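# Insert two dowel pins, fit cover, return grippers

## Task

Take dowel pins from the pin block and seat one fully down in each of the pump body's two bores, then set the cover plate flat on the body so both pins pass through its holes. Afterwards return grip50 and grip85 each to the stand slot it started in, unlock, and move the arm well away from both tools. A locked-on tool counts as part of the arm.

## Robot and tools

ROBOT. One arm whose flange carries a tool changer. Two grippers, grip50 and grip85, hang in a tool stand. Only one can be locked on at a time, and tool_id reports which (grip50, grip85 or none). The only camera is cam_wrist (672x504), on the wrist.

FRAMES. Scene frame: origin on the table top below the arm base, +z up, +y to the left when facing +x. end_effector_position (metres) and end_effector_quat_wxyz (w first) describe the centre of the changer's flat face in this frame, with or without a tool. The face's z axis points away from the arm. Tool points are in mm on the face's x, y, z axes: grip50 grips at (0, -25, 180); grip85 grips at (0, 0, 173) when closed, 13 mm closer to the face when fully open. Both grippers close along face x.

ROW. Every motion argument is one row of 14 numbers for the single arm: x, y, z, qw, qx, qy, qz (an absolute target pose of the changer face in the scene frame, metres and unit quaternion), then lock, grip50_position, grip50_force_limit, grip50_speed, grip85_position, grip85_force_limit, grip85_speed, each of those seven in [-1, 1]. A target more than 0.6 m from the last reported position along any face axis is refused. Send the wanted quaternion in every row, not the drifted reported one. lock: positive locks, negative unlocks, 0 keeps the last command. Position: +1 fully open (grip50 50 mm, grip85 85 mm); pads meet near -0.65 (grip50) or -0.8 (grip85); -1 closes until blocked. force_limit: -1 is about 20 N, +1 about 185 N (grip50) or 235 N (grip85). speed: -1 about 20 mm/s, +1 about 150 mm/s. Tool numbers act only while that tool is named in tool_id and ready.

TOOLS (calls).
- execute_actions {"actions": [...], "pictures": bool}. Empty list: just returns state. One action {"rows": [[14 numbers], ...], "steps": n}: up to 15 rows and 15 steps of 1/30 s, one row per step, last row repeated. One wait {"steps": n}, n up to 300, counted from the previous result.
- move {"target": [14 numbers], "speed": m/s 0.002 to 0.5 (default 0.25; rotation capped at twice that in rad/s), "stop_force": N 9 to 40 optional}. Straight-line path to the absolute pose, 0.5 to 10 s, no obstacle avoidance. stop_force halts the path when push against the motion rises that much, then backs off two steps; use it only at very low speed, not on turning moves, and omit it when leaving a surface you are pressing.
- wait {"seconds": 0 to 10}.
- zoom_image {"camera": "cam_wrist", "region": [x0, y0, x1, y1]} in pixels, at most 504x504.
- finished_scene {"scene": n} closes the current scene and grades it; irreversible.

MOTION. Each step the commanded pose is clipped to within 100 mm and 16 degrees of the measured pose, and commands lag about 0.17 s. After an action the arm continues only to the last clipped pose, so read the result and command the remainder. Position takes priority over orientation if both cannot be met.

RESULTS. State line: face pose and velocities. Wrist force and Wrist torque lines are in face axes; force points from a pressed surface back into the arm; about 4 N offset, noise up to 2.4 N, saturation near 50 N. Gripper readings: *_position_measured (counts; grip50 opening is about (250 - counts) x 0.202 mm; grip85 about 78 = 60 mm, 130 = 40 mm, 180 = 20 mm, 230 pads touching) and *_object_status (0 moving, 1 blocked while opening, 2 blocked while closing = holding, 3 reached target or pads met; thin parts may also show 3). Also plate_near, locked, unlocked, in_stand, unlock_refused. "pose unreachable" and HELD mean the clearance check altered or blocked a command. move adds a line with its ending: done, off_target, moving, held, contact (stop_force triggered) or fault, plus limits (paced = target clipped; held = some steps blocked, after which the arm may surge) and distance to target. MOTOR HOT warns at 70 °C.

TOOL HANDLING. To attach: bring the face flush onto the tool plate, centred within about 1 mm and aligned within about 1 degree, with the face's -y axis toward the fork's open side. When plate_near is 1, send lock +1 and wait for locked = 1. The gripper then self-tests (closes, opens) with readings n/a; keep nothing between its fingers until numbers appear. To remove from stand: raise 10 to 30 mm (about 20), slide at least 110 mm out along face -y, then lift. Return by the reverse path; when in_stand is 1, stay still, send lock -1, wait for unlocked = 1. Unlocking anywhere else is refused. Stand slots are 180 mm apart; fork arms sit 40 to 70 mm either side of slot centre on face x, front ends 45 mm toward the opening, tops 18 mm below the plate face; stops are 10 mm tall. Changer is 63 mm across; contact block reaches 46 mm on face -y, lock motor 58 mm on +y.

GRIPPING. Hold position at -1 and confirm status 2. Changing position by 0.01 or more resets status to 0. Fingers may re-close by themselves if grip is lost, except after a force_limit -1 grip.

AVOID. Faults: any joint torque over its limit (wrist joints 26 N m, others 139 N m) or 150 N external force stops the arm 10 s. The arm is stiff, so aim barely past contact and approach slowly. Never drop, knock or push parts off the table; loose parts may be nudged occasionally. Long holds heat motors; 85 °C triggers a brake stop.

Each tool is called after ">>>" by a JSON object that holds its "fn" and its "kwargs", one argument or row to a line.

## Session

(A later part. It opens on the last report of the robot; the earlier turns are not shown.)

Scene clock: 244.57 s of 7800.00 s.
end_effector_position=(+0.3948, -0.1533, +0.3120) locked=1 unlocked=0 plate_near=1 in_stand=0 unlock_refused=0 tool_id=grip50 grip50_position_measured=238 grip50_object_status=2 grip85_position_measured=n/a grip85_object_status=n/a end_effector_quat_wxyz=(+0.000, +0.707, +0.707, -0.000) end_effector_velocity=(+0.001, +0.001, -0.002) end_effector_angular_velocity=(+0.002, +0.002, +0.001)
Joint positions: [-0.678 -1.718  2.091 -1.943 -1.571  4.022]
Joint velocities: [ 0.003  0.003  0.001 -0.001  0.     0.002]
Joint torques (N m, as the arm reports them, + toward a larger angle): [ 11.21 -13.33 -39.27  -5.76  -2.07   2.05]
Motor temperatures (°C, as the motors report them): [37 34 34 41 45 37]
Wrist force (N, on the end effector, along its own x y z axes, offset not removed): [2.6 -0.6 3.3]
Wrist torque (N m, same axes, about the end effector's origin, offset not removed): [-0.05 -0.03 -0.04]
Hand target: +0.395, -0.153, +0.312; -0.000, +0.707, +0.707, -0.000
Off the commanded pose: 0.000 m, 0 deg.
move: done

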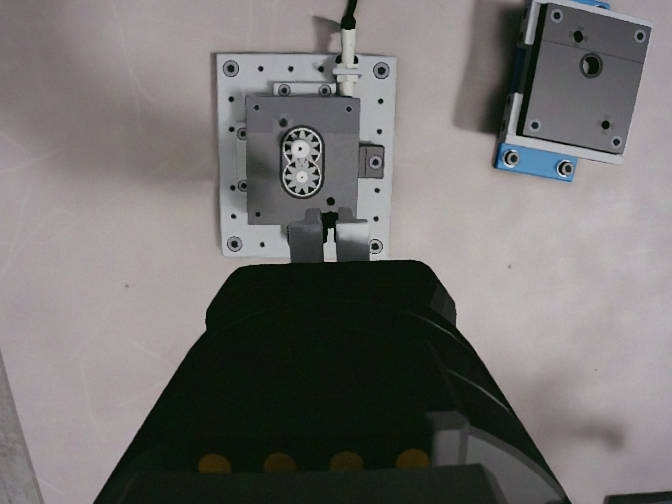

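>>> {"fn": "move", "kwargs": {
  "target": [0.3952,-0.1532,0.256,0,0.7071,0.7071,0,0,-1,-0.5,-0.8,1,0,0],
  "speed": 0.05
}}

>>> {"fn": "move", "kwargs": {
  "target": [0.3952,-0.1532,0.242,0,0.7071,0.7071,0,0,-1,-0.5,-0.8,1,0,0],
  "speed": 0.003,
  "stop_force": 9
}}

Scene clock: 248.40 s of 7800.00 s.
end_effector_position=(+0.3950, -0.1531, +0.2564) locked=1 unlocked=0 plate_near=1 in_stand=0 unlock_refused=0 tool_id=grip50 grip50_position_measured=238 grip50_object_status=2 grip85_position_measured=n/a grip85_object_status=n/a end_effector_quat_wxyz=(-0.000, +0.707, +0.707, -0.000) end_effector_velocity=(-0.000, +0.000, -0.002) end_effector_angular_velocity=(-0.000, -0.001, +0.000)
Joint positions: [-0.677 -1.649  2.19  -2.111 -1.571  4.023]
Joint velocities: [-0.     0.002  0.004 -0.008  0.    -0.   ]
Joint torques (N m, as the arm reports them, + toward a larger angle): [ 11.16 -13.82 -17.7   -5.93  -0.94   1.8 ]
Motor temperatures (°C, as the motors report them): [37 34 34 41 45 37]
Wrist force (N, on the end effector, along its own x y z axes, offset not removed): [0.6 1.5 1.5]
Wrist torque (N m, same axes, about the end effector's origin, offset not removed): [-0.04 -0.14 -0.10]
Hand target: +0.395, -0.153, +0.256; -0.000, +0.707, +0.707, -0.000
Off the commanded pose: 0.000 m, 0 deg.
move: done

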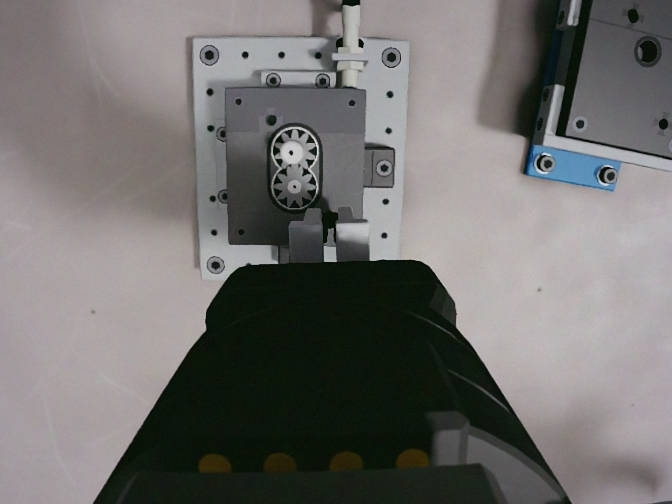

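Scene clock: 250.30 s of 7800.00 s.
end_effector_position=(+0.3951, -0.1531, +0.2517) locked=1 unlocked=0 plate_near=1 in_stand=0 unlock_refused=0 tool_id=grip50 grip50_position_measured=238 grip50_object_status=2 grip85_position_measured=n/a grip85_object_status=n/a end_effector_quat_wxyz=(+0.000, +0.707, +0.707, -0.000) end_effector_velocity=(-0.001, +0.000, -0.000) end_effector_angular_velocity=(+0.003, +0.004, +0.000)
Joint positions: [-0.677 -1.642  2.197 -2.125 -1.571  4.023]
Joint velocities: [-0.    -0.    -0.001  0.006 -0.    -0.   ]
Joint torques (N m, as the arm reports them, + toward a larger angle): [  8.73 -23.81 -25.95  -0.17  -0.62   0.68]
Motor temperatures (°C, as the motors report them): [37 34 34 41 45 37]
Wrist force (N, on the end effector, along its own x y z axes, offset not removed): [-0.9 1.4 -20.1]
Wrist torque (N m, same axes, about the end effector's origin, offset not removed): [0.39 0.05 -0.25]
Hand target: +0.395, -0.153, +0.252; +0.000, +0.707, +0.707, -0.000
Off the commanded pose: 0.010 m, 0 deg.
move: contact

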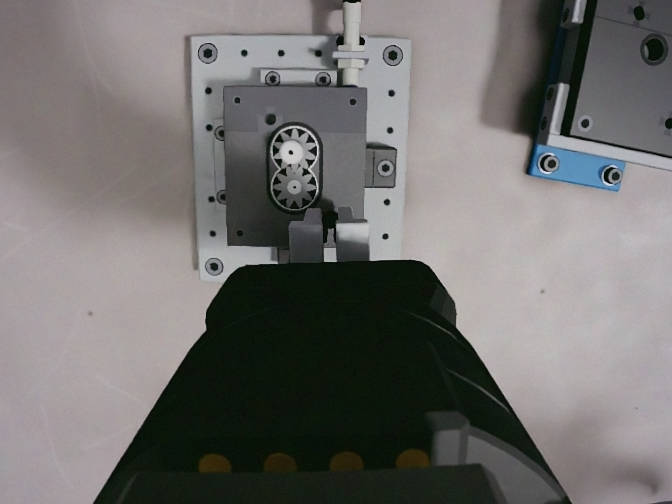

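>>> {"fn": "move", "kwargs": {
  "target": [0.3952,-0.1532,0.2519,0,0.7071,0.7071,0,0,-0.35,-0.5,-1,1,0,0],
  "speed": 0.003
}}

>>> {"fn": "zoom_image", "kwargs": {
  "camera": "cam_wrist",
  "region": [280,170,380,270]
}}

Scene clock: 266.17 s of 7800.00 s.
end_effector_position=(+0.3952, -0.1532, +0.2519) locked=1 unlocked=0 plate_near=1 in_stand=0 unlock_refused=0 tool_id=grip50 grip50_position_measured=205 grip50_object_status=3 grip85_position_measured=n/a grip85_object_status=n/a end_effector_quat_wxyz=(+0.000, +0.707, +0.707, -0.000) end_effector_velocity=(+0.000, -0.000, -0.000) end_effector_angular_velocity=(-0.000, +0.001, -0.001)
Joint positions: [-0.677 -1.642  2.197 -2.125 -1.571  4.023]
Joint velocities: [ 0.     0.002 -0.    -0.001 -0.001  0.001]
Joint torques (N m, as the arm reports them, + toward a larger angle): [  9.23 -13.91 -35.88  -5.85  -0.09   0.98]
Motor temperatures (°C, as the motors report them): [37 34 34 41 45 37]
Wrist force (N, on the end effector, along its own x y z axes, offset not removed): [-1.8 1.7 3.3]
Wrist torque (N m, same axes, about the end effector's origin, offset not removed): [0.16 0.17 -0.10]
Hand target: +0.395, -0.153, +0.252; +0.000, +0.707, +0.707, +0.000
Off the commanded pose: 0.000 m, 0 deg.
After step 90, 12.17 s passed at rest.
move: done

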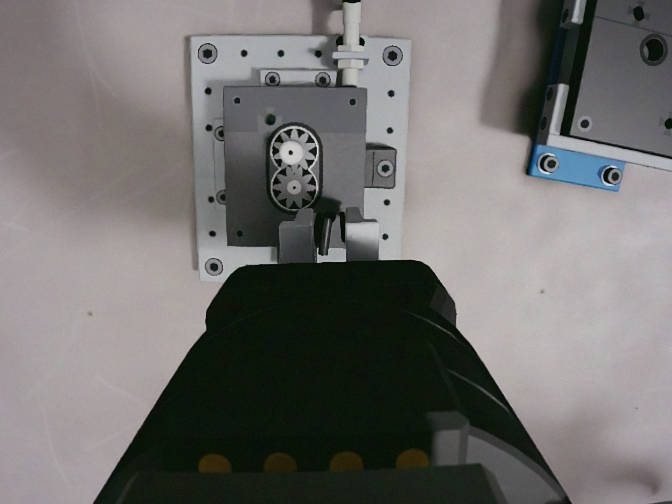

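Region (280, 170, 380, 270) of cam_wrist's 672x504 image, scaled by 5.040, with more detail than that image has.

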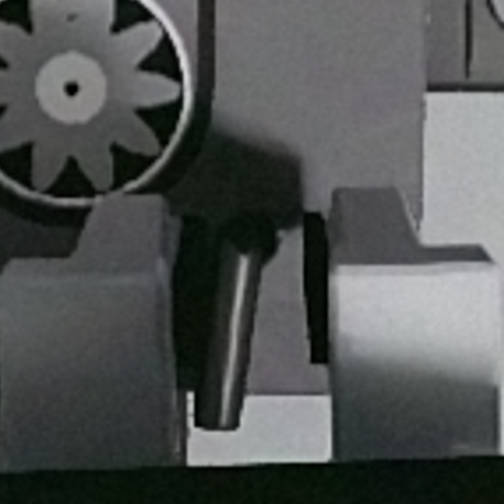

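>>> {"fn": "move", "kwargs": {
  "target": [0.3952,-0.1532,0.2525,0,0.7071,0.7071,0,0,-1,-1,-1,1,0,0],
  "speed": 0.003
}}

>>> {"fn": "zoom_image", "kwargs": {
  "camera": "cam_wrist",
  "region": [280,170,380,270]
}}

Scene clock: 272.00 s of 7800.00 s.
end_effector_position=(+0.3952, -0.1532, +0.2524) locked=1 unlocked=0 plate_near=1 in_stand=0 unlock_refused=0 tool_id=grip50 grip50_position_measured=251 grip50_object_status=3 grip85_position_measured=n/a grip85_object_status=n/a end_effector_quat_wxyz=(-0.000, +0.707, +0.707, -0.000) end_effector_velocity=(+0.001, -0.001, +0.001) end_effector_angular_velocity=(-0.002, -0.002, -0.001)
Joint positions: [-0.677 -1.643  2.196 -2.123 -1.571  4.023]
Joint velocities: [-0.    -0.001 -0.003  0.001 -0.     0.   ]
Joint torques (N m, as the arm reports them, + toward a larger angle): [ 11.71 -35.63 -36.98  -2.25   2.37   1.98]
Motor temperatures (°C, as the motors report them): [37 34 34 41 45 37]
Wrist force (N, on the end effector, along its own x y z axes, offset not removed): [1.3 2.2 2.4]
Wrist torque (N m, same axes, about the end effector's origin, offset not removed): [0.13 0.07 -0.12]
Hand target: +0.395, -0.153, +0.252; +0.000, +0.707, +0.707, +0.000
Off the commanded pose: 0.000 m, 0 deg.
After step 90, 2.13 s passed at rest.
move: done

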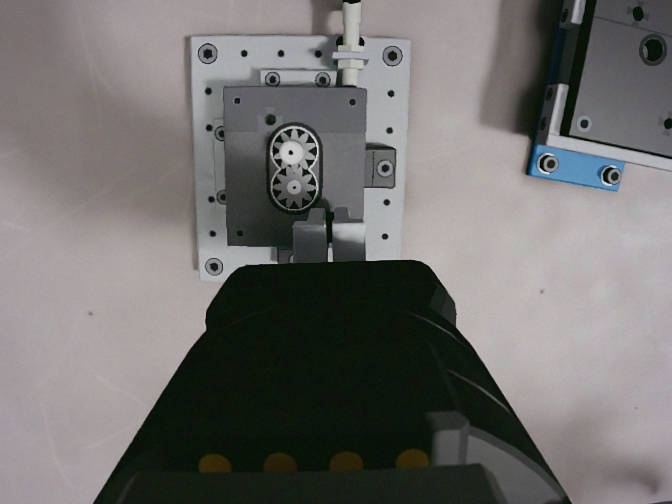

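Region (280, 170, 380, 270) of cam_wrist's 672x504 image, scaled by 5.040, with more detail than that image has.

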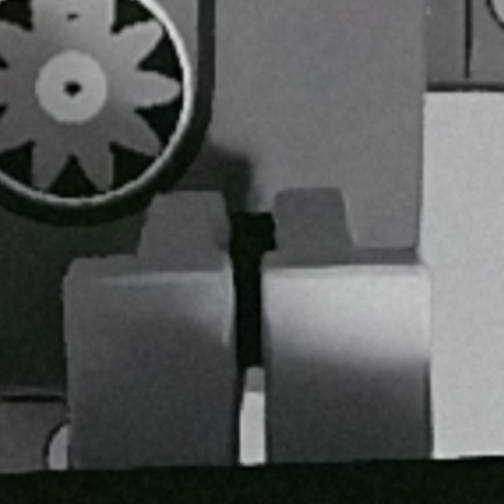

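>>> {"fn": "move", "kwargs": {
  "target": [0.42,-0.1532,0.30,0,0.7071,0.7071,0,0,-1,-1,-1,1,0,0],
  "speed": 0.04
}}

>>> {"fn": "zoom_image", "kwargs": {
  "camera": "cam_wrist",
  "region": [220,60,420,260]
}}

Scene clock: 275.37 s of 7800.00 s.
end_effector_position=(+0.4199, -0.1533, +0.2996) locked=1 unlocked=0 plate_near=1 in_stand=0 unlock_refused=0 tool_id=grip50 grip50_position_measured=251 grip50_object_status=3 grip85_position_measured=n/a grip85_object_status=n/a end_effector_quat_wxyz=(+0.000, +0.707, +0.707, -0.000) end_effector_velocity=(+0.001, -0.000, +0.002) end_effector_angular_velocity=(-0.000, +0.001, -0.000)
Joint positions: [-0.64  -1.644  2.061 -1.987 -1.571  4.06 ]
Joint velocities: [ 0.002  0.001 -0.007  0.007 -0.001  0.002]
Joint torques (N m, as the arm reports them, + toward a larger angle): [ 11.59 -17.43 -37.88  -2.63  -1.66   1.46]
Motor temperatures (°C, as the motors report them): [37 34 34 41 45 37]
Wrist force (N, on the end effector, along its own x y z axes, offset not removed): [2.3 -0.1 2.3]
Wrist torque (N m, same axes, about the end effector's origin, offset not removed): [-0.22 0.11 -0.11]
Hand target: +0.420, -0.153, +0.300; -0.000, +0.707, +0.707, -0.000
Off the commanded pose: 0.000 m, 0 deg.
move: done

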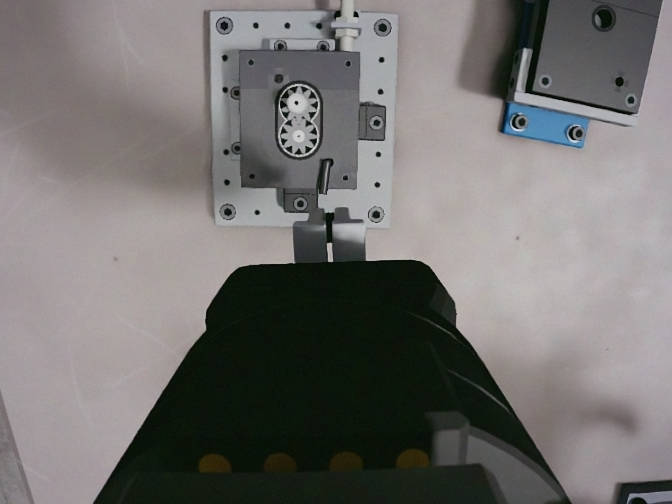

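Region (220, 60, 420, 260) of cam_wrist's 672x504 image, scaled by 2.520, with more detail than that image has.

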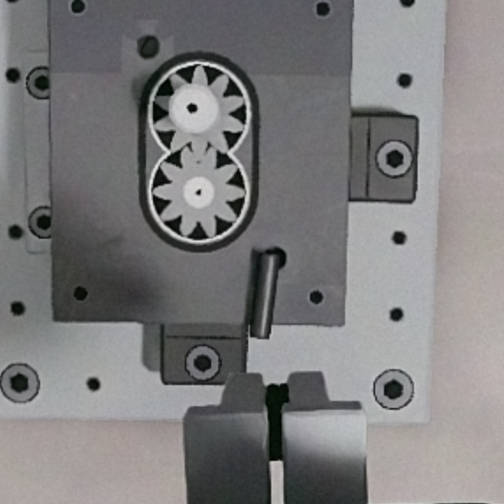

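>>> {"fn": "move", "kwargs": {
  "target": [0.404,-0.1555,0.27,0,0.7071,0.7071,0,0,-0.2,-1,0,1,0,0],
  "speed": 0.04
}}

>>> {"fn": "zoom_image", "kwargs": {
  "camera": "cam_wrist",
  "region": [270,150,390,270]
}}

Scene clock: 287.47 s of 7800.00 s.
end_effector_position=(+0.4041, -0.1554, +0.2704) locked=1 unlocked=0 plate_near=1 in_stand=0 unlock_refused=0 tool_id=grip50 grip50_position_measured=182 grip50_object_status=3 grip85_position_measured=n/a grip85_object_status=n/a end_effector_quat_wxyz=(+0.000, +0.707, +0.707, +0.000) end_effector_velocity=(-0.002, -0.000, -0.002) end_effector_angular_velocity=(-0.000, -0.001, -0.001)
Joint positions: [-0.668 -1.645  2.145 -2.07  -1.571  4.033]
Joint velocities: [-0.003 -0.001  0.008 -0.008  0.    -0.003]
Joint torques (N m, as the arm reports them, + toward a larger angle): [-12.55 -14.77 -19.04  -5.88   2.52  -1.74]
Motor temperatures (°C, as the motors report them): [37 34 34 41 45 37]
Wrist force (N, on the end effector, along its own x y z axes, offset not removed): [3.7 -1.7 0.2]
Wrist torque (N m, same axes, about the end effector's origin, offset not removed): [-0.09 -0.01 -0.09]
Hand target: +0.404, -0.155, +0.270; +0.000, +0.707, +0.707, +0.000
Off the commanded pose: 0.000 m, 0 deg.
After step 90, 7.83 s passed at rest.
move: done

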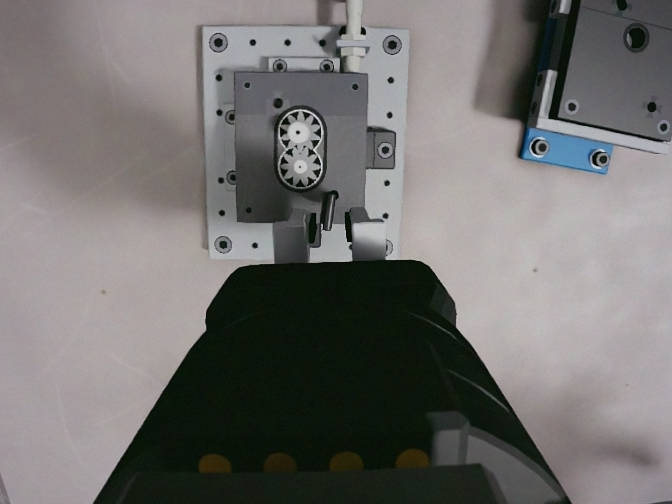

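Region (270, 150, 390, 270) of cam_wrist's 672x504 image, scaled by 4.200, with more detail than that image has.

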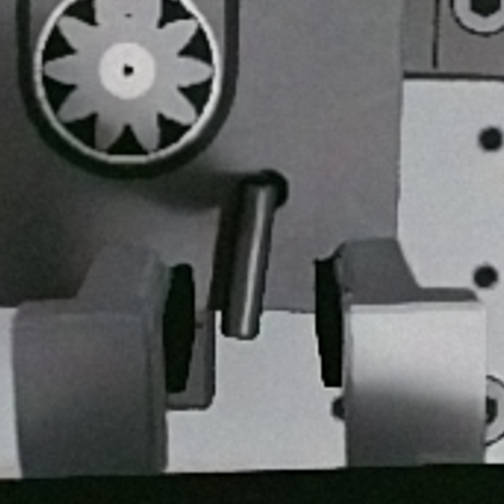

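>>> {"fn": "move", "kwargs": {
  "target": [0.404,-0.1555,0.250,0,0.7071,0.7071,0,0,-0.2,-1,0,1,0,0],
  "speed": 0.02
}}

>>> {"fn": "move", "kwargs": {
  "target": [0.404,-0.1555,0.238,0,0.7071,0.7071,0,0,-0.2,-1,0,1,0,0],
  "speed": 0.003,
  "stop_force": 9
}}

>>> {"fn": "zoom_image", "kwargs": {
  "camera": "cam_wrist",
  "region": [270,150,390,270]
}}

Scene clock: 292.67 s of 7800.00 s.
end_effector_position=(+0.4039, -0.1555, +0.2503) locked=1 unlocked=0 plate_near=1 in_stand=0 unlock_refused=0 tool_id=grip50 grip50_position_measured=182 grip50_object_status=3 grip85_position_measured=n/a grip85_object_status=n/a end_effector_quat_wxyz=(-0.000, +0.707, +0.707, +0.000) end_effector_velocity=(+0.000, +0.000, -0.003) end_effector_angular_velocity=(+0.001, +0.001, +0.001)
Joint positions: [-0.668 -1.616  2.178 -2.131 -1.571  4.032]
Joint velocities: [ 0.001  0.006  0.003 -0.007  0.     0.   ]
Joint torques (N m, as the arm reports them, + toward a larger angle): [-10.29 -16.6  -18.76  -6.04  -2.17  -1.5 ]
Motor temperatures (°C, as the motors report them): [37 34 34 41 45 37]
Wrist force (N, on the end effector, along its own x y z axes, offset not removed): [2.0 -0.7 -0.1]
Wrist torque (N m, same axes, about the end effector's origin, offset not removed): [-0.21 0.02 -0.04]
Hand target: +0.404, -0.155, +0.250; -0.000, +0.707, +0.707, +0.000
Off the commanded pose: 0.000 m, 0 deg.
After step 90, 0.87 s passed at rest.
move: done

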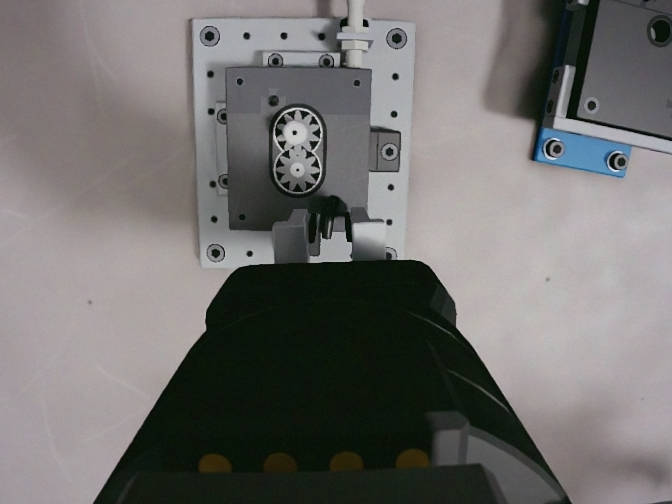

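Scene clock: 296.87 s of 7800.00 s.
end_effector_position=(+0.4040, -0.1555, +0.2389) locked=1 unlocked=0 plate_near=1 in_stand=0 unlock_refused=0 tool_id=grip50 grip50_position_measured=182 grip50_object_status=3 grip85_position_measured=n/a grip85_object_status=n/a end_effector_quat_wxyz=(+0.000, +0.707, +0.707, +0.000) end_effector_velocity=(-0.000, +0.000, +0.001) end_effector_angular_velocity=(+0.001, +0.002, +0.001)
Joint positions: [-0.668 -1.598  2.196 -2.167 -1.571  4.032]
Joint velocities: [ 0.001 -0.001 -0.002  0.005 -0.    -0.001]
Joint torques (N m, as the arm reports them, + toward a larger angle): [-12.77 -18.63 -23.16  -1.04  -1.63  -1.65]
Motor temperatures (°C, as the motors report them): [37 34 34 41 45 37]
Wrist force (N, on the end effector, along its own x y z axes, offset not removed): [4.7 -4.5 -39.3]
Wrist torque (N m, same axes, about the end effector's origin, offset not removed): [1.50 1.29 -0.15]
Hand target: +0.404, -0.155, +0.239; +0.000, +0.707, +0.707, +0.000
Off the commanded pose: 0.001 m, 0 deg.
move: contact

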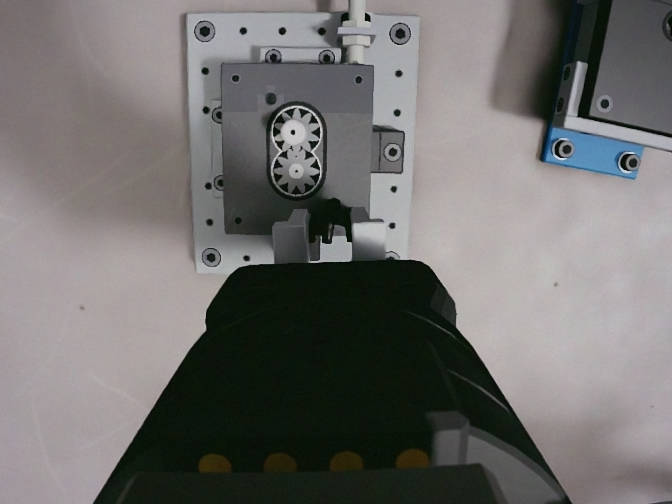

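Region (270, 150, 390, 270) of cam_wrist's 672x504 image, scaled by 4.200, with more detail than that image has.

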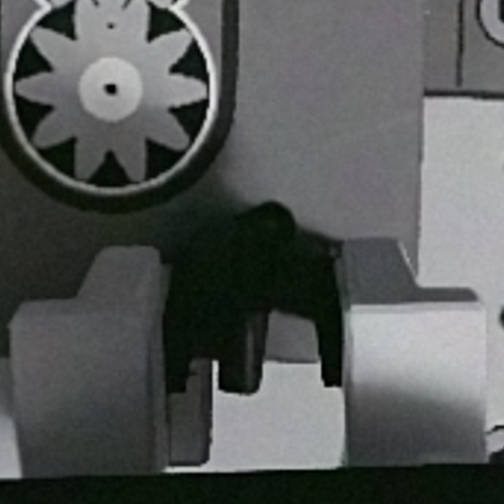

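>>> {"fn": "move", "kwargs": {
  "target": [0.404,-0.1555,0.2398,0,0.7071,0.7071,0,0,-0.2,-1,0,1,0,0],
  "speed": 0.003
}}

>>> {"fn": "move", "kwargs": {
  "target": [0.404,-0.1555,0.2398,0,0.7071,0.7071,0,0,-1,-0.5,-1,1,0,0],
  "speed": 0.003
}}

>>> {"fn": "move", "kwargs": {
  "target": [0.404,-0.1555,0.28,0,0.7071,0.7071,0,0,-1,-0.5,-1,1,0,0],
  "speed": 0.03
}}

>>> {"fn": "zoom_image", "kwargs": {
  "camera": "cam_wrist",
  "region": [270,150,390,270]
}}

Scene clock: 301.83 s of 7800.00 s.
end_effector_position=(+0.4040, -0.1555, +0.2398) locked=1 unlocked=0 plate_near=1 in_stand=0 unlock_refused=0 tool_id=grip50 grip50_position_measured=182 grip50_object_status=3 grip85_position_measured=n/a grip85_object_status=n/a end_effector_quat_wxyz=(-0.000, +0.707, +0.707, +0.000) end_effector_velocity=(+0.000, +0.000, +0.001) end_effector_angular_velocity=(+0.000, -0.001, -0.000)
Joint positions: [-0.668 -1.6    2.194 -2.164 -1.571  4.032]
Joint velocities: [ 0.    -0.002 -0.001  0.002  0.001  0.   ]
Joint torques (N m, as the arm reports them, + toward a larger angle): [ -5.98 -37.12 -36.85  -2.48   1.38  -1.15]
Motor temperatures (°C, as the motors report them): [37 34 34 41 45 37]
Wrist force (N, on the end effector, along its own x y z axes, offset not removed): [1.9 -1.9 1.6]
Wrist torque (N m, same axes, about the end effector's origin, offset not removed): [-0.19 0.07 -0.06]
Hand target: +0.404, -0.156, +0.240; +0.000, +0.707, +0.707, +0.000
Off the commanded pose: 0.000 m, 0 deg.
After step 90, 1.27 s passed at rest.
move: done

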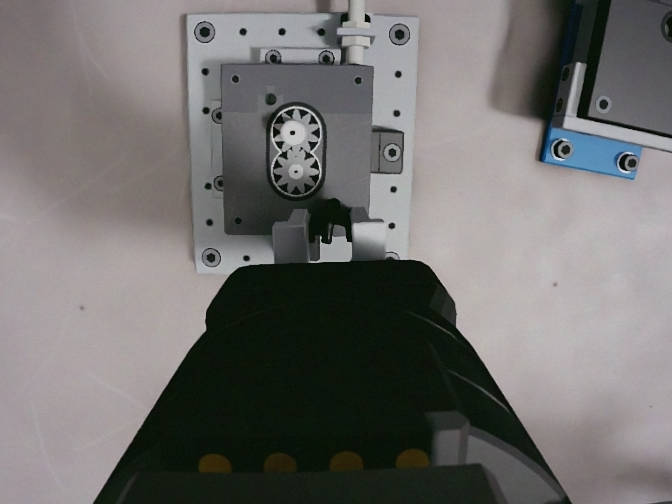

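Scene clock: 302.60 s of 7800.00 s.
end_effector_position=(+0.4040, -0.1555, +0.2398) locked=1 unlocked=0 plate_near=1 in_stand=0 unlock_refused=0 tool_id=grip50 grip50_position_measured=238 grip50_object_status=0 grip85_position_measured=n/a grip85_object_status=n/a end_effector_quat_wxyz=(-0.000, +0.707, +0.707, +0.000) end_effector_velocity=(-0.000, +0.000, +0.000) end_effector_angular_velocity=(-0.001, -0.001, +0.000)
Joint positions: [-0.668 -1.6    2.194 -2.164 -1.571  4.032]
Joint velocities: [-0.    -0.002  0.001  0.    -0.    -0.   ]
Joint torques (N m, as the arm reports them, + toward a larger angle): [ -7.03 -37.57 -37.28  -2.34   0.23  -1.23]
Motor temperatures (°C, as the motors report them): [37 34 34 41 45 37]
Wrist force (N, on the end effector, along its own x y z axes, offset not removed): [1.4 0.3 2.4]
Wrist torque (N m, same axes, about the end effector's origin, offset not removed): [-0.10 0.05 -0.10]
Hand target: +0.404, -0.156, +0.240; +0.000, +0.707, +0.707, +0.000
Off the commanded pose: 0.000 m, 0 deg.
move: done

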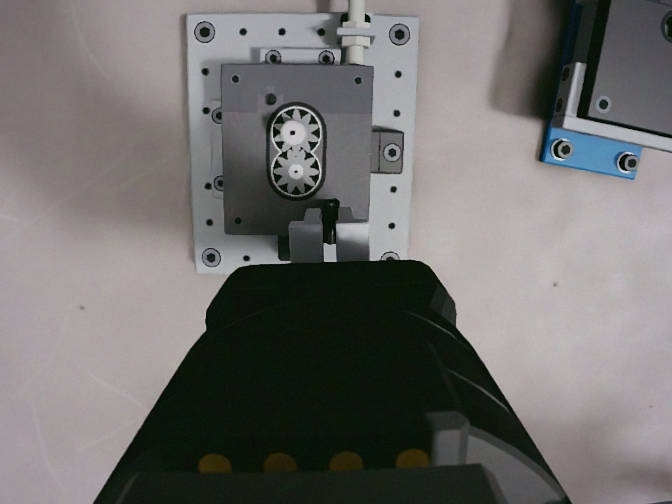

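Scene clock: 304.30 s of 7800.00 s.
end_effector_position=(+0.4041, -0.1556, +0.2796) locked=1 unlocked=0 plate_near=1 in_stand=0 unlock_refused=0 tool_id=grip50 grip50_position_measured=238 grip50_object_status=2 grip85_position_measured=n/a grip85_object_status=n/a end_effector_quat_wxyz=(+0.000, +0.707, +0.707, +0.000) end_effector_velocity=(-0.000, +0.000, +0.002) end_effector_angular_velocity=(+0.002, +0.002, +0.000)
Joint positions: [-0.668 -1.657  2.129 -2.042 -1.571  4.032]
Joint velocities: [ 0.    -0.002 -0.004  0.009  0.    -0.   ]
Joint torques (N m, as the arm reports them, + toward a larger angle): [ 11.47 -36.14 -36.75  -2.06  -2.26   1.42]
Motor temperatures (°C, as the motors report them): [37 34 34 41 45 37]
Wrist force (N, on the end effector, along its own x y z axes, offset not removed): [1.0 -0.9 2.3]
Wrist torque (N m, same axes, about the end effector's origin, offset not removed): [-0.05 -0.04 -0.03]
Hand target: +0.404, -0.156, +0.280; +0.000, +0.707, +0.707, +0.000
Off the commanded pose: 0.000 m, 0 deg.
move: done

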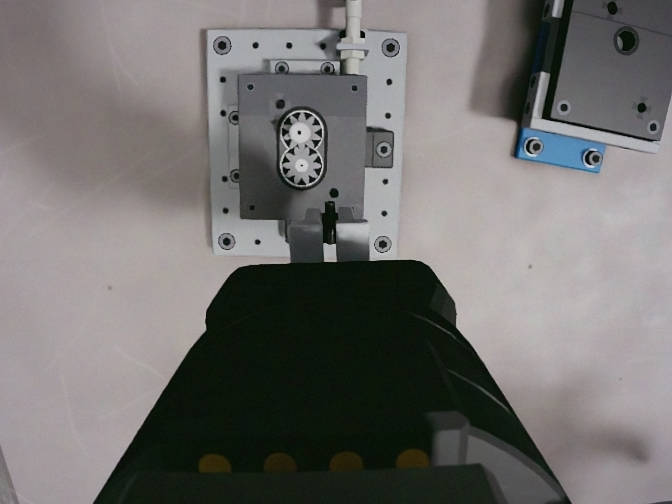

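Region (270, 150, 390, 270) of cam_wrist's 672x504 image, scaled by 4.200, with more detail than that image has.

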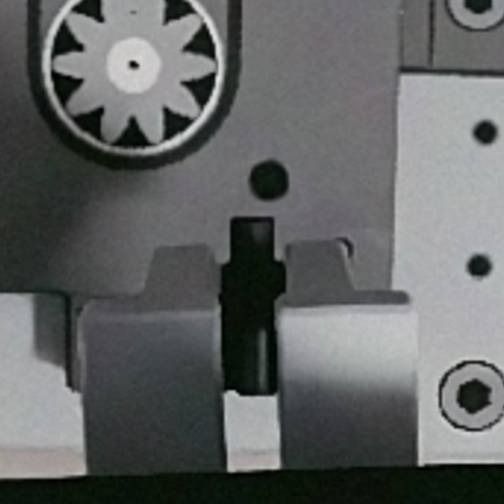

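>>> {"fn": "move", "kwargs": {
  "target": [0.40,-0.075,0.26,0,0.7071,0.7071,0,0,-1,-0.5,-1,1,0,0],
  "speed": 0.1
}}

Scene clock: 309.27 s of 7800.00 s.
end_effector_position=(+0.3999, -0.0753, +0.2601) locked=1 unlocked=0 plate_near=1 in_stand=0 unlock_refused=0 tool_id=grip50 grip50_position_measured=238 grip50_object_status=2 grip85_position_measured=n/a grip85_object_status=n/a end_effector_quat_wxyz=(-0.000, +0.707, +0.707, -0.000) end_effector_velocity=(+0.000, +0.002, -0.001) end_effector_angular_velocity=(-0.001, -0.000, -0.001)
Joint positions: [-0.507 -1.699  2.222 -2.092 -1.572  4.193]
Joint velocities: [ 0.006 -0.     0.002 -0.002 -0.001  0.007]
Joint torques (N m, as the arm reports them, + toward a larger angle): [ 11.39 -34.53 -20.65  -6.09  -2.36   1.86]
Motor temperatures (°C, as the motors report them): [37 34 34 41 45 37]
Wrist force (N, on the end effector, along its own x y z axes, offset not removed): [-0.2 -0.8 0.8]
Wrist torque (N m, same axes, about the end effector's origin, offset not removed): [-0.16 0.29 -0.23]
Hand target: +0.400, -0.075, +0.260; -0.000, +0.707, +0.707, -0.000
Off the commanded pose: 0.000 m, 0 deg.
After step 90, 0.60 s passed at rest.
move: done

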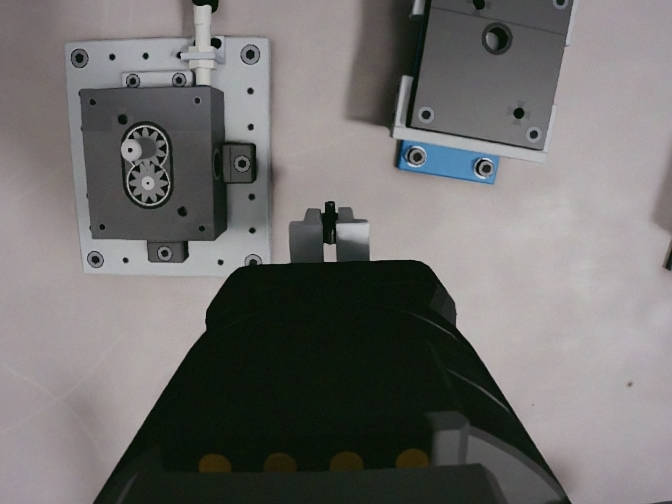

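>>> {"fn": "move", "kwargs": {
  "target": [0.40,-0.07,0.20,0,0.7071,0.7071,0,0,-1,-0.5,-1,1,0,0],
  "speed": 0.04,
  "stop_force": 15
}}

>>> {"fn": "move", "kwargs": {
  "target": [0.40,-0.07,0.175,0,0.7071,0.7071,0,0,-1,-0.5,-1,1,0,0],
  "speed": 0.004,
  "stop_force": 9
}}

Scene clock: 313.90 s of 7800.00 s.
end_effector_position=(+0.3998, -0.0699, +0.2004) locked=1 unlocked=0 plate_near=1 in_stand=0 unlock_refused=0 tool_id=grip50 grip50_position_measured=238 grip50_object_status=2 grip85_position_measured=n/a grip85_object_status=n/a end_effector_quat_wxyz=(-0.000, +0.707, +0.707, -0.000) end_effector_velocity=(-0.000, +0.000, -0.003) end_effector_angular_velocity=(-0.001, -0.001, -0.001)
Joint positions: [-0.495 -1.595  2.317 -2.291 -1.571  4.205]
Joint velocities: [ 0.001  0.005  0.005 -0.011 -0.     0.002]
Joint torques (N m, as the arm reports them, + toward a larger angle): [ 12.73 -12.91 -15.06  -5.89   2.55   1.84]
Motor temperatures (°C, as the motors report them): [37 34 34 41 45 37]
Wrist force (N, on the end effector, along its own x y z axes, offset not removed): [0.3 -0.7 2.7]
Wrist torque (N m, same axes, about the end effector's origin, offset not removed): [-0.10 0.16 -0.12]
Hand target: +0.400, -0.070, +0.200; -0.000, +0.707, +0.707, -0.000
Off the commanded pose: 0.000 m, 0 deg.
move: done

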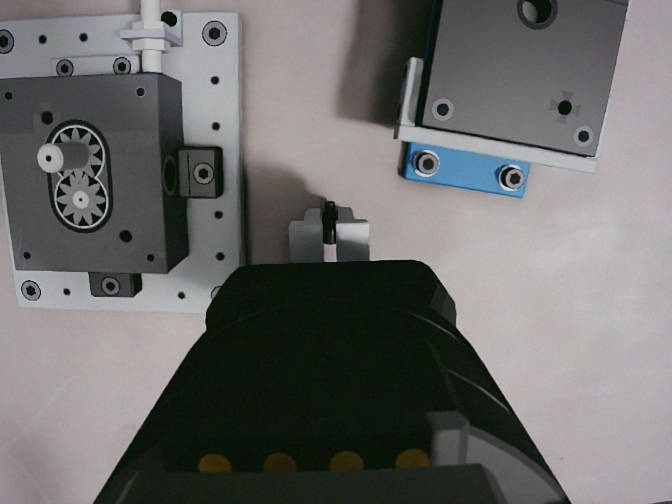

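Scene clock: 315.77 s of 7800.00 s.
end_effector_position=(+0.3998, -0.0699, +0.1944) locked=1 unlocked=0 plate_near=1 in_stand=0 unlock_refused=0 tool_id=grip50 grip50_position_measured=238 grip50_object_status=2 grip85_position_measured=n/a grip85_object_status=n/a end_effector_quat_wxyz=(-0.000, +0.707, +0.707, -0.000) end_effector_velocity=(-0.000, +0.000, +0.001) end_effector_angular_velocity=(+0.001, +0.002, -0.000)
Joint positions: [-0.495 -1.582  2.325 -2.312 -1.571  4.205]
Joint velocities: [-0.    -0.003 -0.002  0.007  0.     0.   ]
Joint torques (N m, as the arm reports them, + toward a larger angle): [ -1.24 -24.8  -24.77  -0.88   2.24  -1.74]
Motor temperatures (°C, as the motors report them): [37 34 34 41 45 37]
Wrist force (N, on the end effector, along its own x y z axes, offset not removed): [3.2 -7.2 -31.7]
Wrist torque (N m, same axes, about the end effector's origin, offset not removed): [1.33 0.13 -0.09]
Hand target: +0.400, -0.070, +0.195; -0.000, +0.707, +0.707, -0.000
Off the commanded pose: 0.019 m, 0 deg.
move: contact

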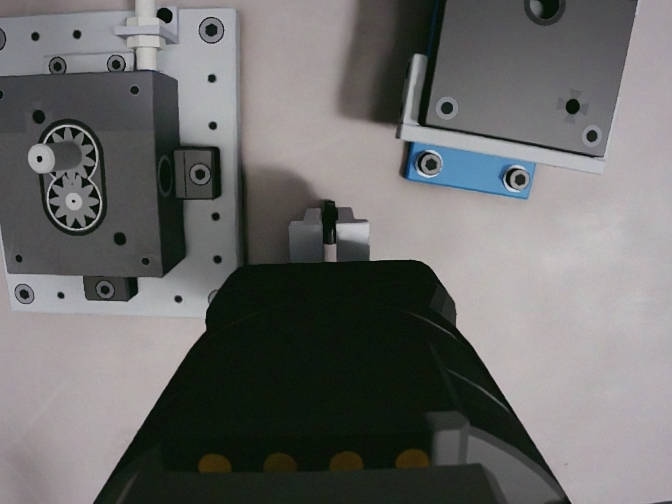

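>>> {"fn": "move", "kwargs": {
  "target": [0.40,-0.07,0.1948,0,0.7071,0.7071,0,0,-0.3,-0.5,-1,1,0,0],
  "speed": 0.003
}}

>>> {"fn": "move", "kwargs": {
  "target": [0.40,-0.07,0.30,0,0.7071,0.7071,0,0,-0.39,-0.5,0,1,0,0],
  "speed": 0.1
}}

Scene clock: 318.33 s of 7800.00 s.
end_effector_position=(+0.4000, -0.0700, +0.1949) locked=1 unlocked=0 plate_near=1 in_stand=0 unlock_refused=0 tool_id=grip50 grip50_position_measured=198 grip50_object_status=3 grip85_position_measured=n/a grip85_object_status=n/a end_effector_quat_wxyz=(+0.000, +0.707, +0.707, +0.000) end_effector_velocity=(+0.000, -0.000, -0.001) end_effector_angular_velocity=(+0.000, +0.002, -0.000)
Joint positions: [-0.495 -1.583  2.324 -2.311 -1.571  4.205]
Joint velocities: [-0.     0.002 -0.001  0.001 -0.     0.   ]
Joint torques (N m, as the arm reports them, + toward a larger angle): [  7.76 -14.3  -32.97  -2.27   2.26   0.2 ]
Motor temperatures (°C, as the motors report them): [37 34 34 41 45 37]
Wrist force (N, on the end effector, along its own x y z axes, offset not removed): [1.5 1.2 1.0]
Wrist torque (N m, same axes, about the end effector's origin, offset not removed): [0.11 0.13 -0.18]
Hand target: +0.400, -0.070, +0.195; +0.000, +0.707, +0.707, +0.000
Off the commanded pose: 0.000 m, 0 deg.
move: done

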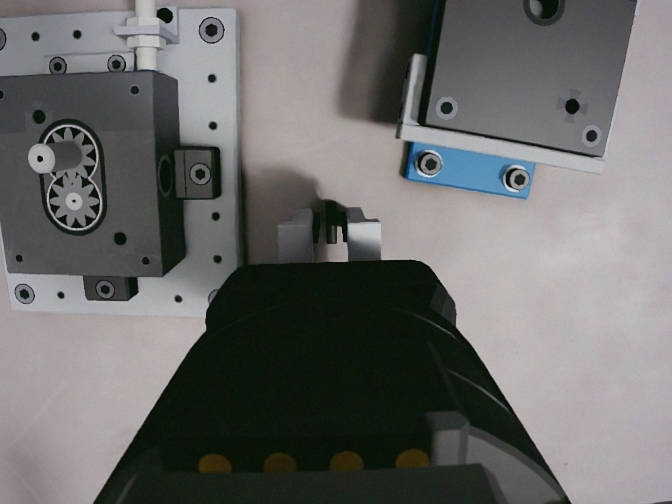

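Scene clock: 319.90 s of 7800.00 s.
end_effector_position=(+0.4003, -0.0701, +0.2996) locked=1 unlocked=0 plate_near=1 in_stand=0 unlock_refused=0 tool_id=grip50 grip50_position_measured=210 grip50_object_status=3 grip85_position_measured=n/a grip85_object_status=n/a end_effector_quat_wxyz=(+0.000, +0.707, +0.707, +0.000) end_effector_velocity=(+0.000, -0.000, +0.004) end_effector_angular_velocity=(-0.001, -0.003, -0.001)
Joint positions: [-0.495 -1.751  2.153 -1.971 -1.571  4.205]
Joint velocities: [-0.001 -0.005 -0.006  0.009  0.     0.   ]
Joint torques (N m, as the arm reports them, + toward a larger angle): [-12.15 -32.85 -39.42  -2.15   0.29  -1.72]
Motor temperatures (°C, as the motors report them): [37 34 34 41 45 37]
Wrist force (N, on the end effector, along its own x y z axes, offset not removed): [1.6 -2.7 3.9]
Wrist torque (N m, same axes, about the end effector's origin, offset not removed): [-0.23 -0.08 -0.25]
Hand target: +0.400, -0.070, +0.300; +0.000, +0.707, +0.707, +0.000
Off the commanded pose: 0.001 m, 0 deg.
move: done

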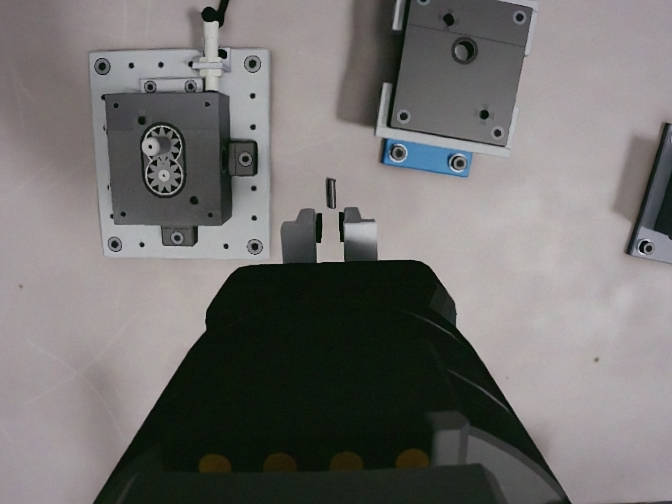

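>>> {"fn": "move", "kwargs": {
  "target": [0.391,0.1913,0.29,0,0.7744,0.6327,0,0,-0.39,-0.5,0,1,0,0],
  "speed": 0.25
}}

>>> {"fn": "move", "kwargs": {
  "target": [0.391,0.1913,0.260,0,0.7744,0.6327,0,0,-0.39,-0.5,0,1,0,0],
  "speed": 0.05
}}

>>> {"fn": "zoom_image", "kwargs": {
  "camera": "cam_wrist",
  "region": [260,140,400,270]
}}

Scene clock: 326.50 s of 7800.00 s.
end_effector_position=(+0.3907, +0.1908, +0.2900) locked=1 unlocked=0 plate_near=1 in_stand=0 unlock_refused=0 tool_id=grip50 grip50_position_measured=210 grip50_object_status=3 grip85_position_measured=n/a grip85_object_status=n/a end_effector_quat_wxyz=(+0.000, +0.774, +0.633, -0.001) end_effector_velocity=(+0.002, +0.003, +0.001) end_effector_angular_velocity=(-0.001, -0.001, -0.002)
Joint positions: [ 0.155 -1.664  2.106 -2.009 -1.572  5.056]
Joint velocities: [ 0.006  0.005 -0.007  0.001 -0.002  0.008]
Joint torques (N m, as the arm reports them, + toward a larger angle): [ 12.12 -17.04 -37.77  -5.92  -1.97   1.98]
Motor temperatures (°C, as the motors report them): [37 34 34 41 45 37]
Wrist force (N, on the end effector, along its own x y z axes, offset not removed): [-1.2 -1.7 1.6]
Wrist torque (N m, same axes, about the end effector's origin, offset not removed): [-0.07 0.29 -0.19]
Hand target: +0.391, +0.191, +0.290; +0.000, +0.774, +0.633, -0.001
Off the commanded pose: 0.001 m, 0 deg.
After step 90, 1.83 s passed at rest.
move: done

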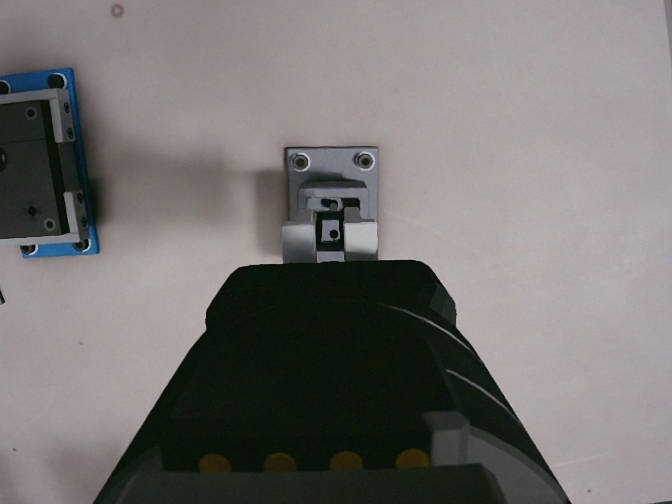

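Scene clock: 327.53 s of 7800.00 s.
end_effector_position=(+0.3909, +0.1913, +0.2603) locked=1 unlocked=0 plate_near=1 in_stand=0 unlock_refused=0 tool_id=grip50 grip50_position_measured=210 grip50_object_status=3 grip85_position_measured=n/a grip85_object_status=n/a end_effector_quat_wxyz=(-0.000, +0.774, +0.633, -0.000) end_effector_velocity=(-0.000, +0.000, -0.003) end_effector_angular_velocity=(+0.000, +0.000, +0.001)
Joint positions: [ 0.155 -1.626  2.156 -2.1   -1.57   5.056]
Joint velocities: [ 0.001  0.004  0.004 -0.008  0.    -0.   ]
Joint torques (N m, as the arm reports them, + toward a larger angle): [ 11.33 -16.4  -17.24  -5.59   2.45   1.95]
Motor temperatures (°C, as the motors report them): [37 34 34 41 45 37]
Wrist force (N, on the end effector, along its own x y z axes, offset not removed): [0.7 -2.7 0.3]
Wrist torque (N m, same axes, about the end effector's origin, offset not removed): [-0.24 -0.08 -0.12]
Hand target: +0.391, +0.191, +0.260; -0.000, +0.774, +0.633, -0.000
Off the commanded pose: 0.000 m, 0 deg.
move: done

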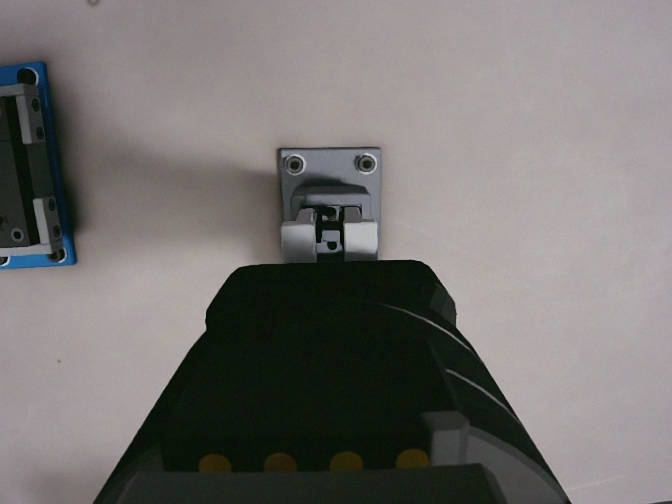

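Region (260, 140, 400, 270) of cam_wrist's 672x504 image, scaled by 3.600, with more detail than that image has; it fills the top 468 rows of this view, and the rest is white.

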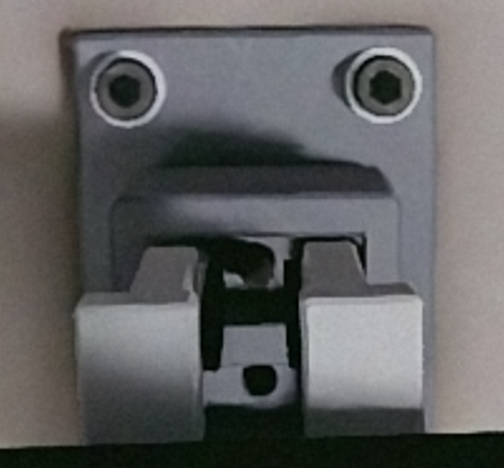

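>>> {"fn": "move", "kwargs": {
  "target": [0.3911,0.1918,0.2565,0,0.7744,0.6327,0,0,-0.39,-0.5,0,1,0,0],
  "speed": 0.01
}}

>>> {"fn": "move", "kwargs": {
  "target": [0.3911,0.1918,0.238,0,0.7744,0.6327,0,0,-0.39,-0.5,0,1,0,0],
  "speed": 0.006,
  "stop_force": 10
}}

Scene clock: 331.43 s of 7800.00 s.
end_effector_position=(+0.3911, +0.1918, +0.2567) locked=1 unlocked=0 plate_near=1 in_stand=0 unlock_refused=0 tool_id=grip50 grip50_position_measured=210 grip50_object_status=3 grip85_position_measured=n/a grip85_object_status=n/a end_effector_quat_wxyz=(-0.000, +0.774, +0.633, -0.000) end_effector_velocity=(+0.000, +0.001, -0.002) end_effector_angular_velocity=(+0.000, -0.001, +0.002)
Joint positions: [ 0.156 -1.619  2.161 -2.112 -1.57   5.058]
Joint velocities: [ 0.002  0.003  0.003 -0.007 -0.    -0.   ]
Joint torques (N m, as the arm reports them, + toward a larger angle): [ 11.85 -16.31 -18.38  -6.1    2.5    1.9 ]
Motor temperatures (°C, as the motors report them): [37 34 34 41 45 37]
Wrist force (N, on the end effector, along its own x y z axes, offset not removed): [-1.0 1.7 3.3]
Wrist torque (N m, same axes, about the end effector's origin, offset not removed): [0.08 0.18 -0.13]
Hand target: +0.391, +0.192, +0.257; +0.000, +0.774, +0.633, -0.000
Off the commanded pose: 0.000 m, 0 deg.
After step 90, 0.20 s passed at rest.
move: done

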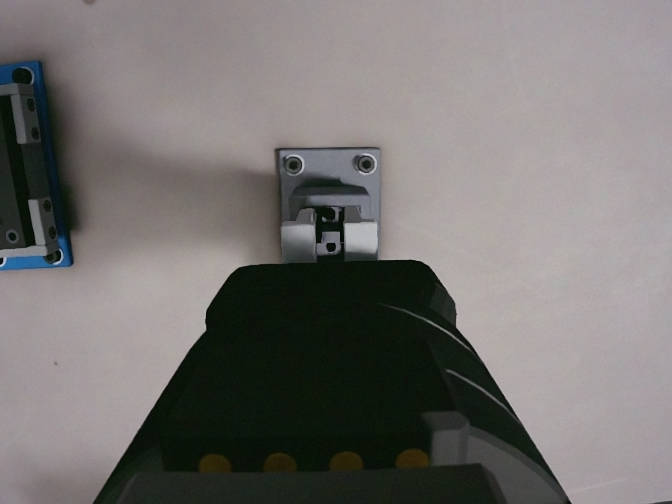

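Scene clock: 334.77 s of 7800.00 s.
end_effector_position=(+0.3910, +0.1918, +0.2382) locked=1 unlocked=0 plate_near=1 in_stand=0 unlock_refused=0 tool_id=grip50 grip50_position_measured=210 grip50_object_status=3 grip85_position_measured=n/a grip85_object_status=n/a end_effector_quat_wxyz=(-0.000, +0.774, +0.633, -0.000) end_effector_velocity=(+0.000, -0.000, -0.001) end_effector_angular_velocity=(+0.000, -0.001, -0.000)
Joint positions: [ 0.157 -1.591  2.19  -2.169 -1.57   5.058]
Joint velocities: [-0.001  0.002  0.002 -0.005  0.    -0.   ]
Joint torques (N m, as the arm reports them, + toward a larger angle): [ 11.31 -16.8  -18.54  -5.83   2.43   2.03]
Motor temperatures (°C, as the motors report them): [37 34 34 41 45 37]
Wrist force (N, on the end effector, along its own x y z axes, offset not removed): [0.6 -2.2 0.7]
Wrist torque (N m, same axes, about the end effector's origin, offset not removed): [-0.17 0.30 -0.24]
Hand target: +0.391, +0.192, +0.238; -0.000, +0.774, +0.633, -0.000
Off the commanded pose: 0.000 m, 0 deg.
move: done

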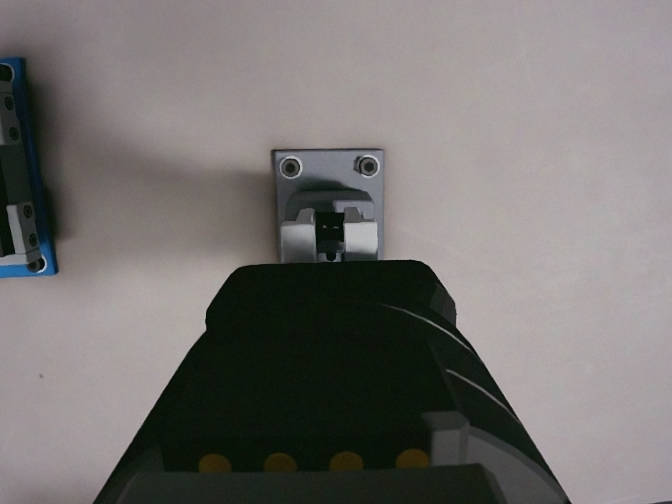

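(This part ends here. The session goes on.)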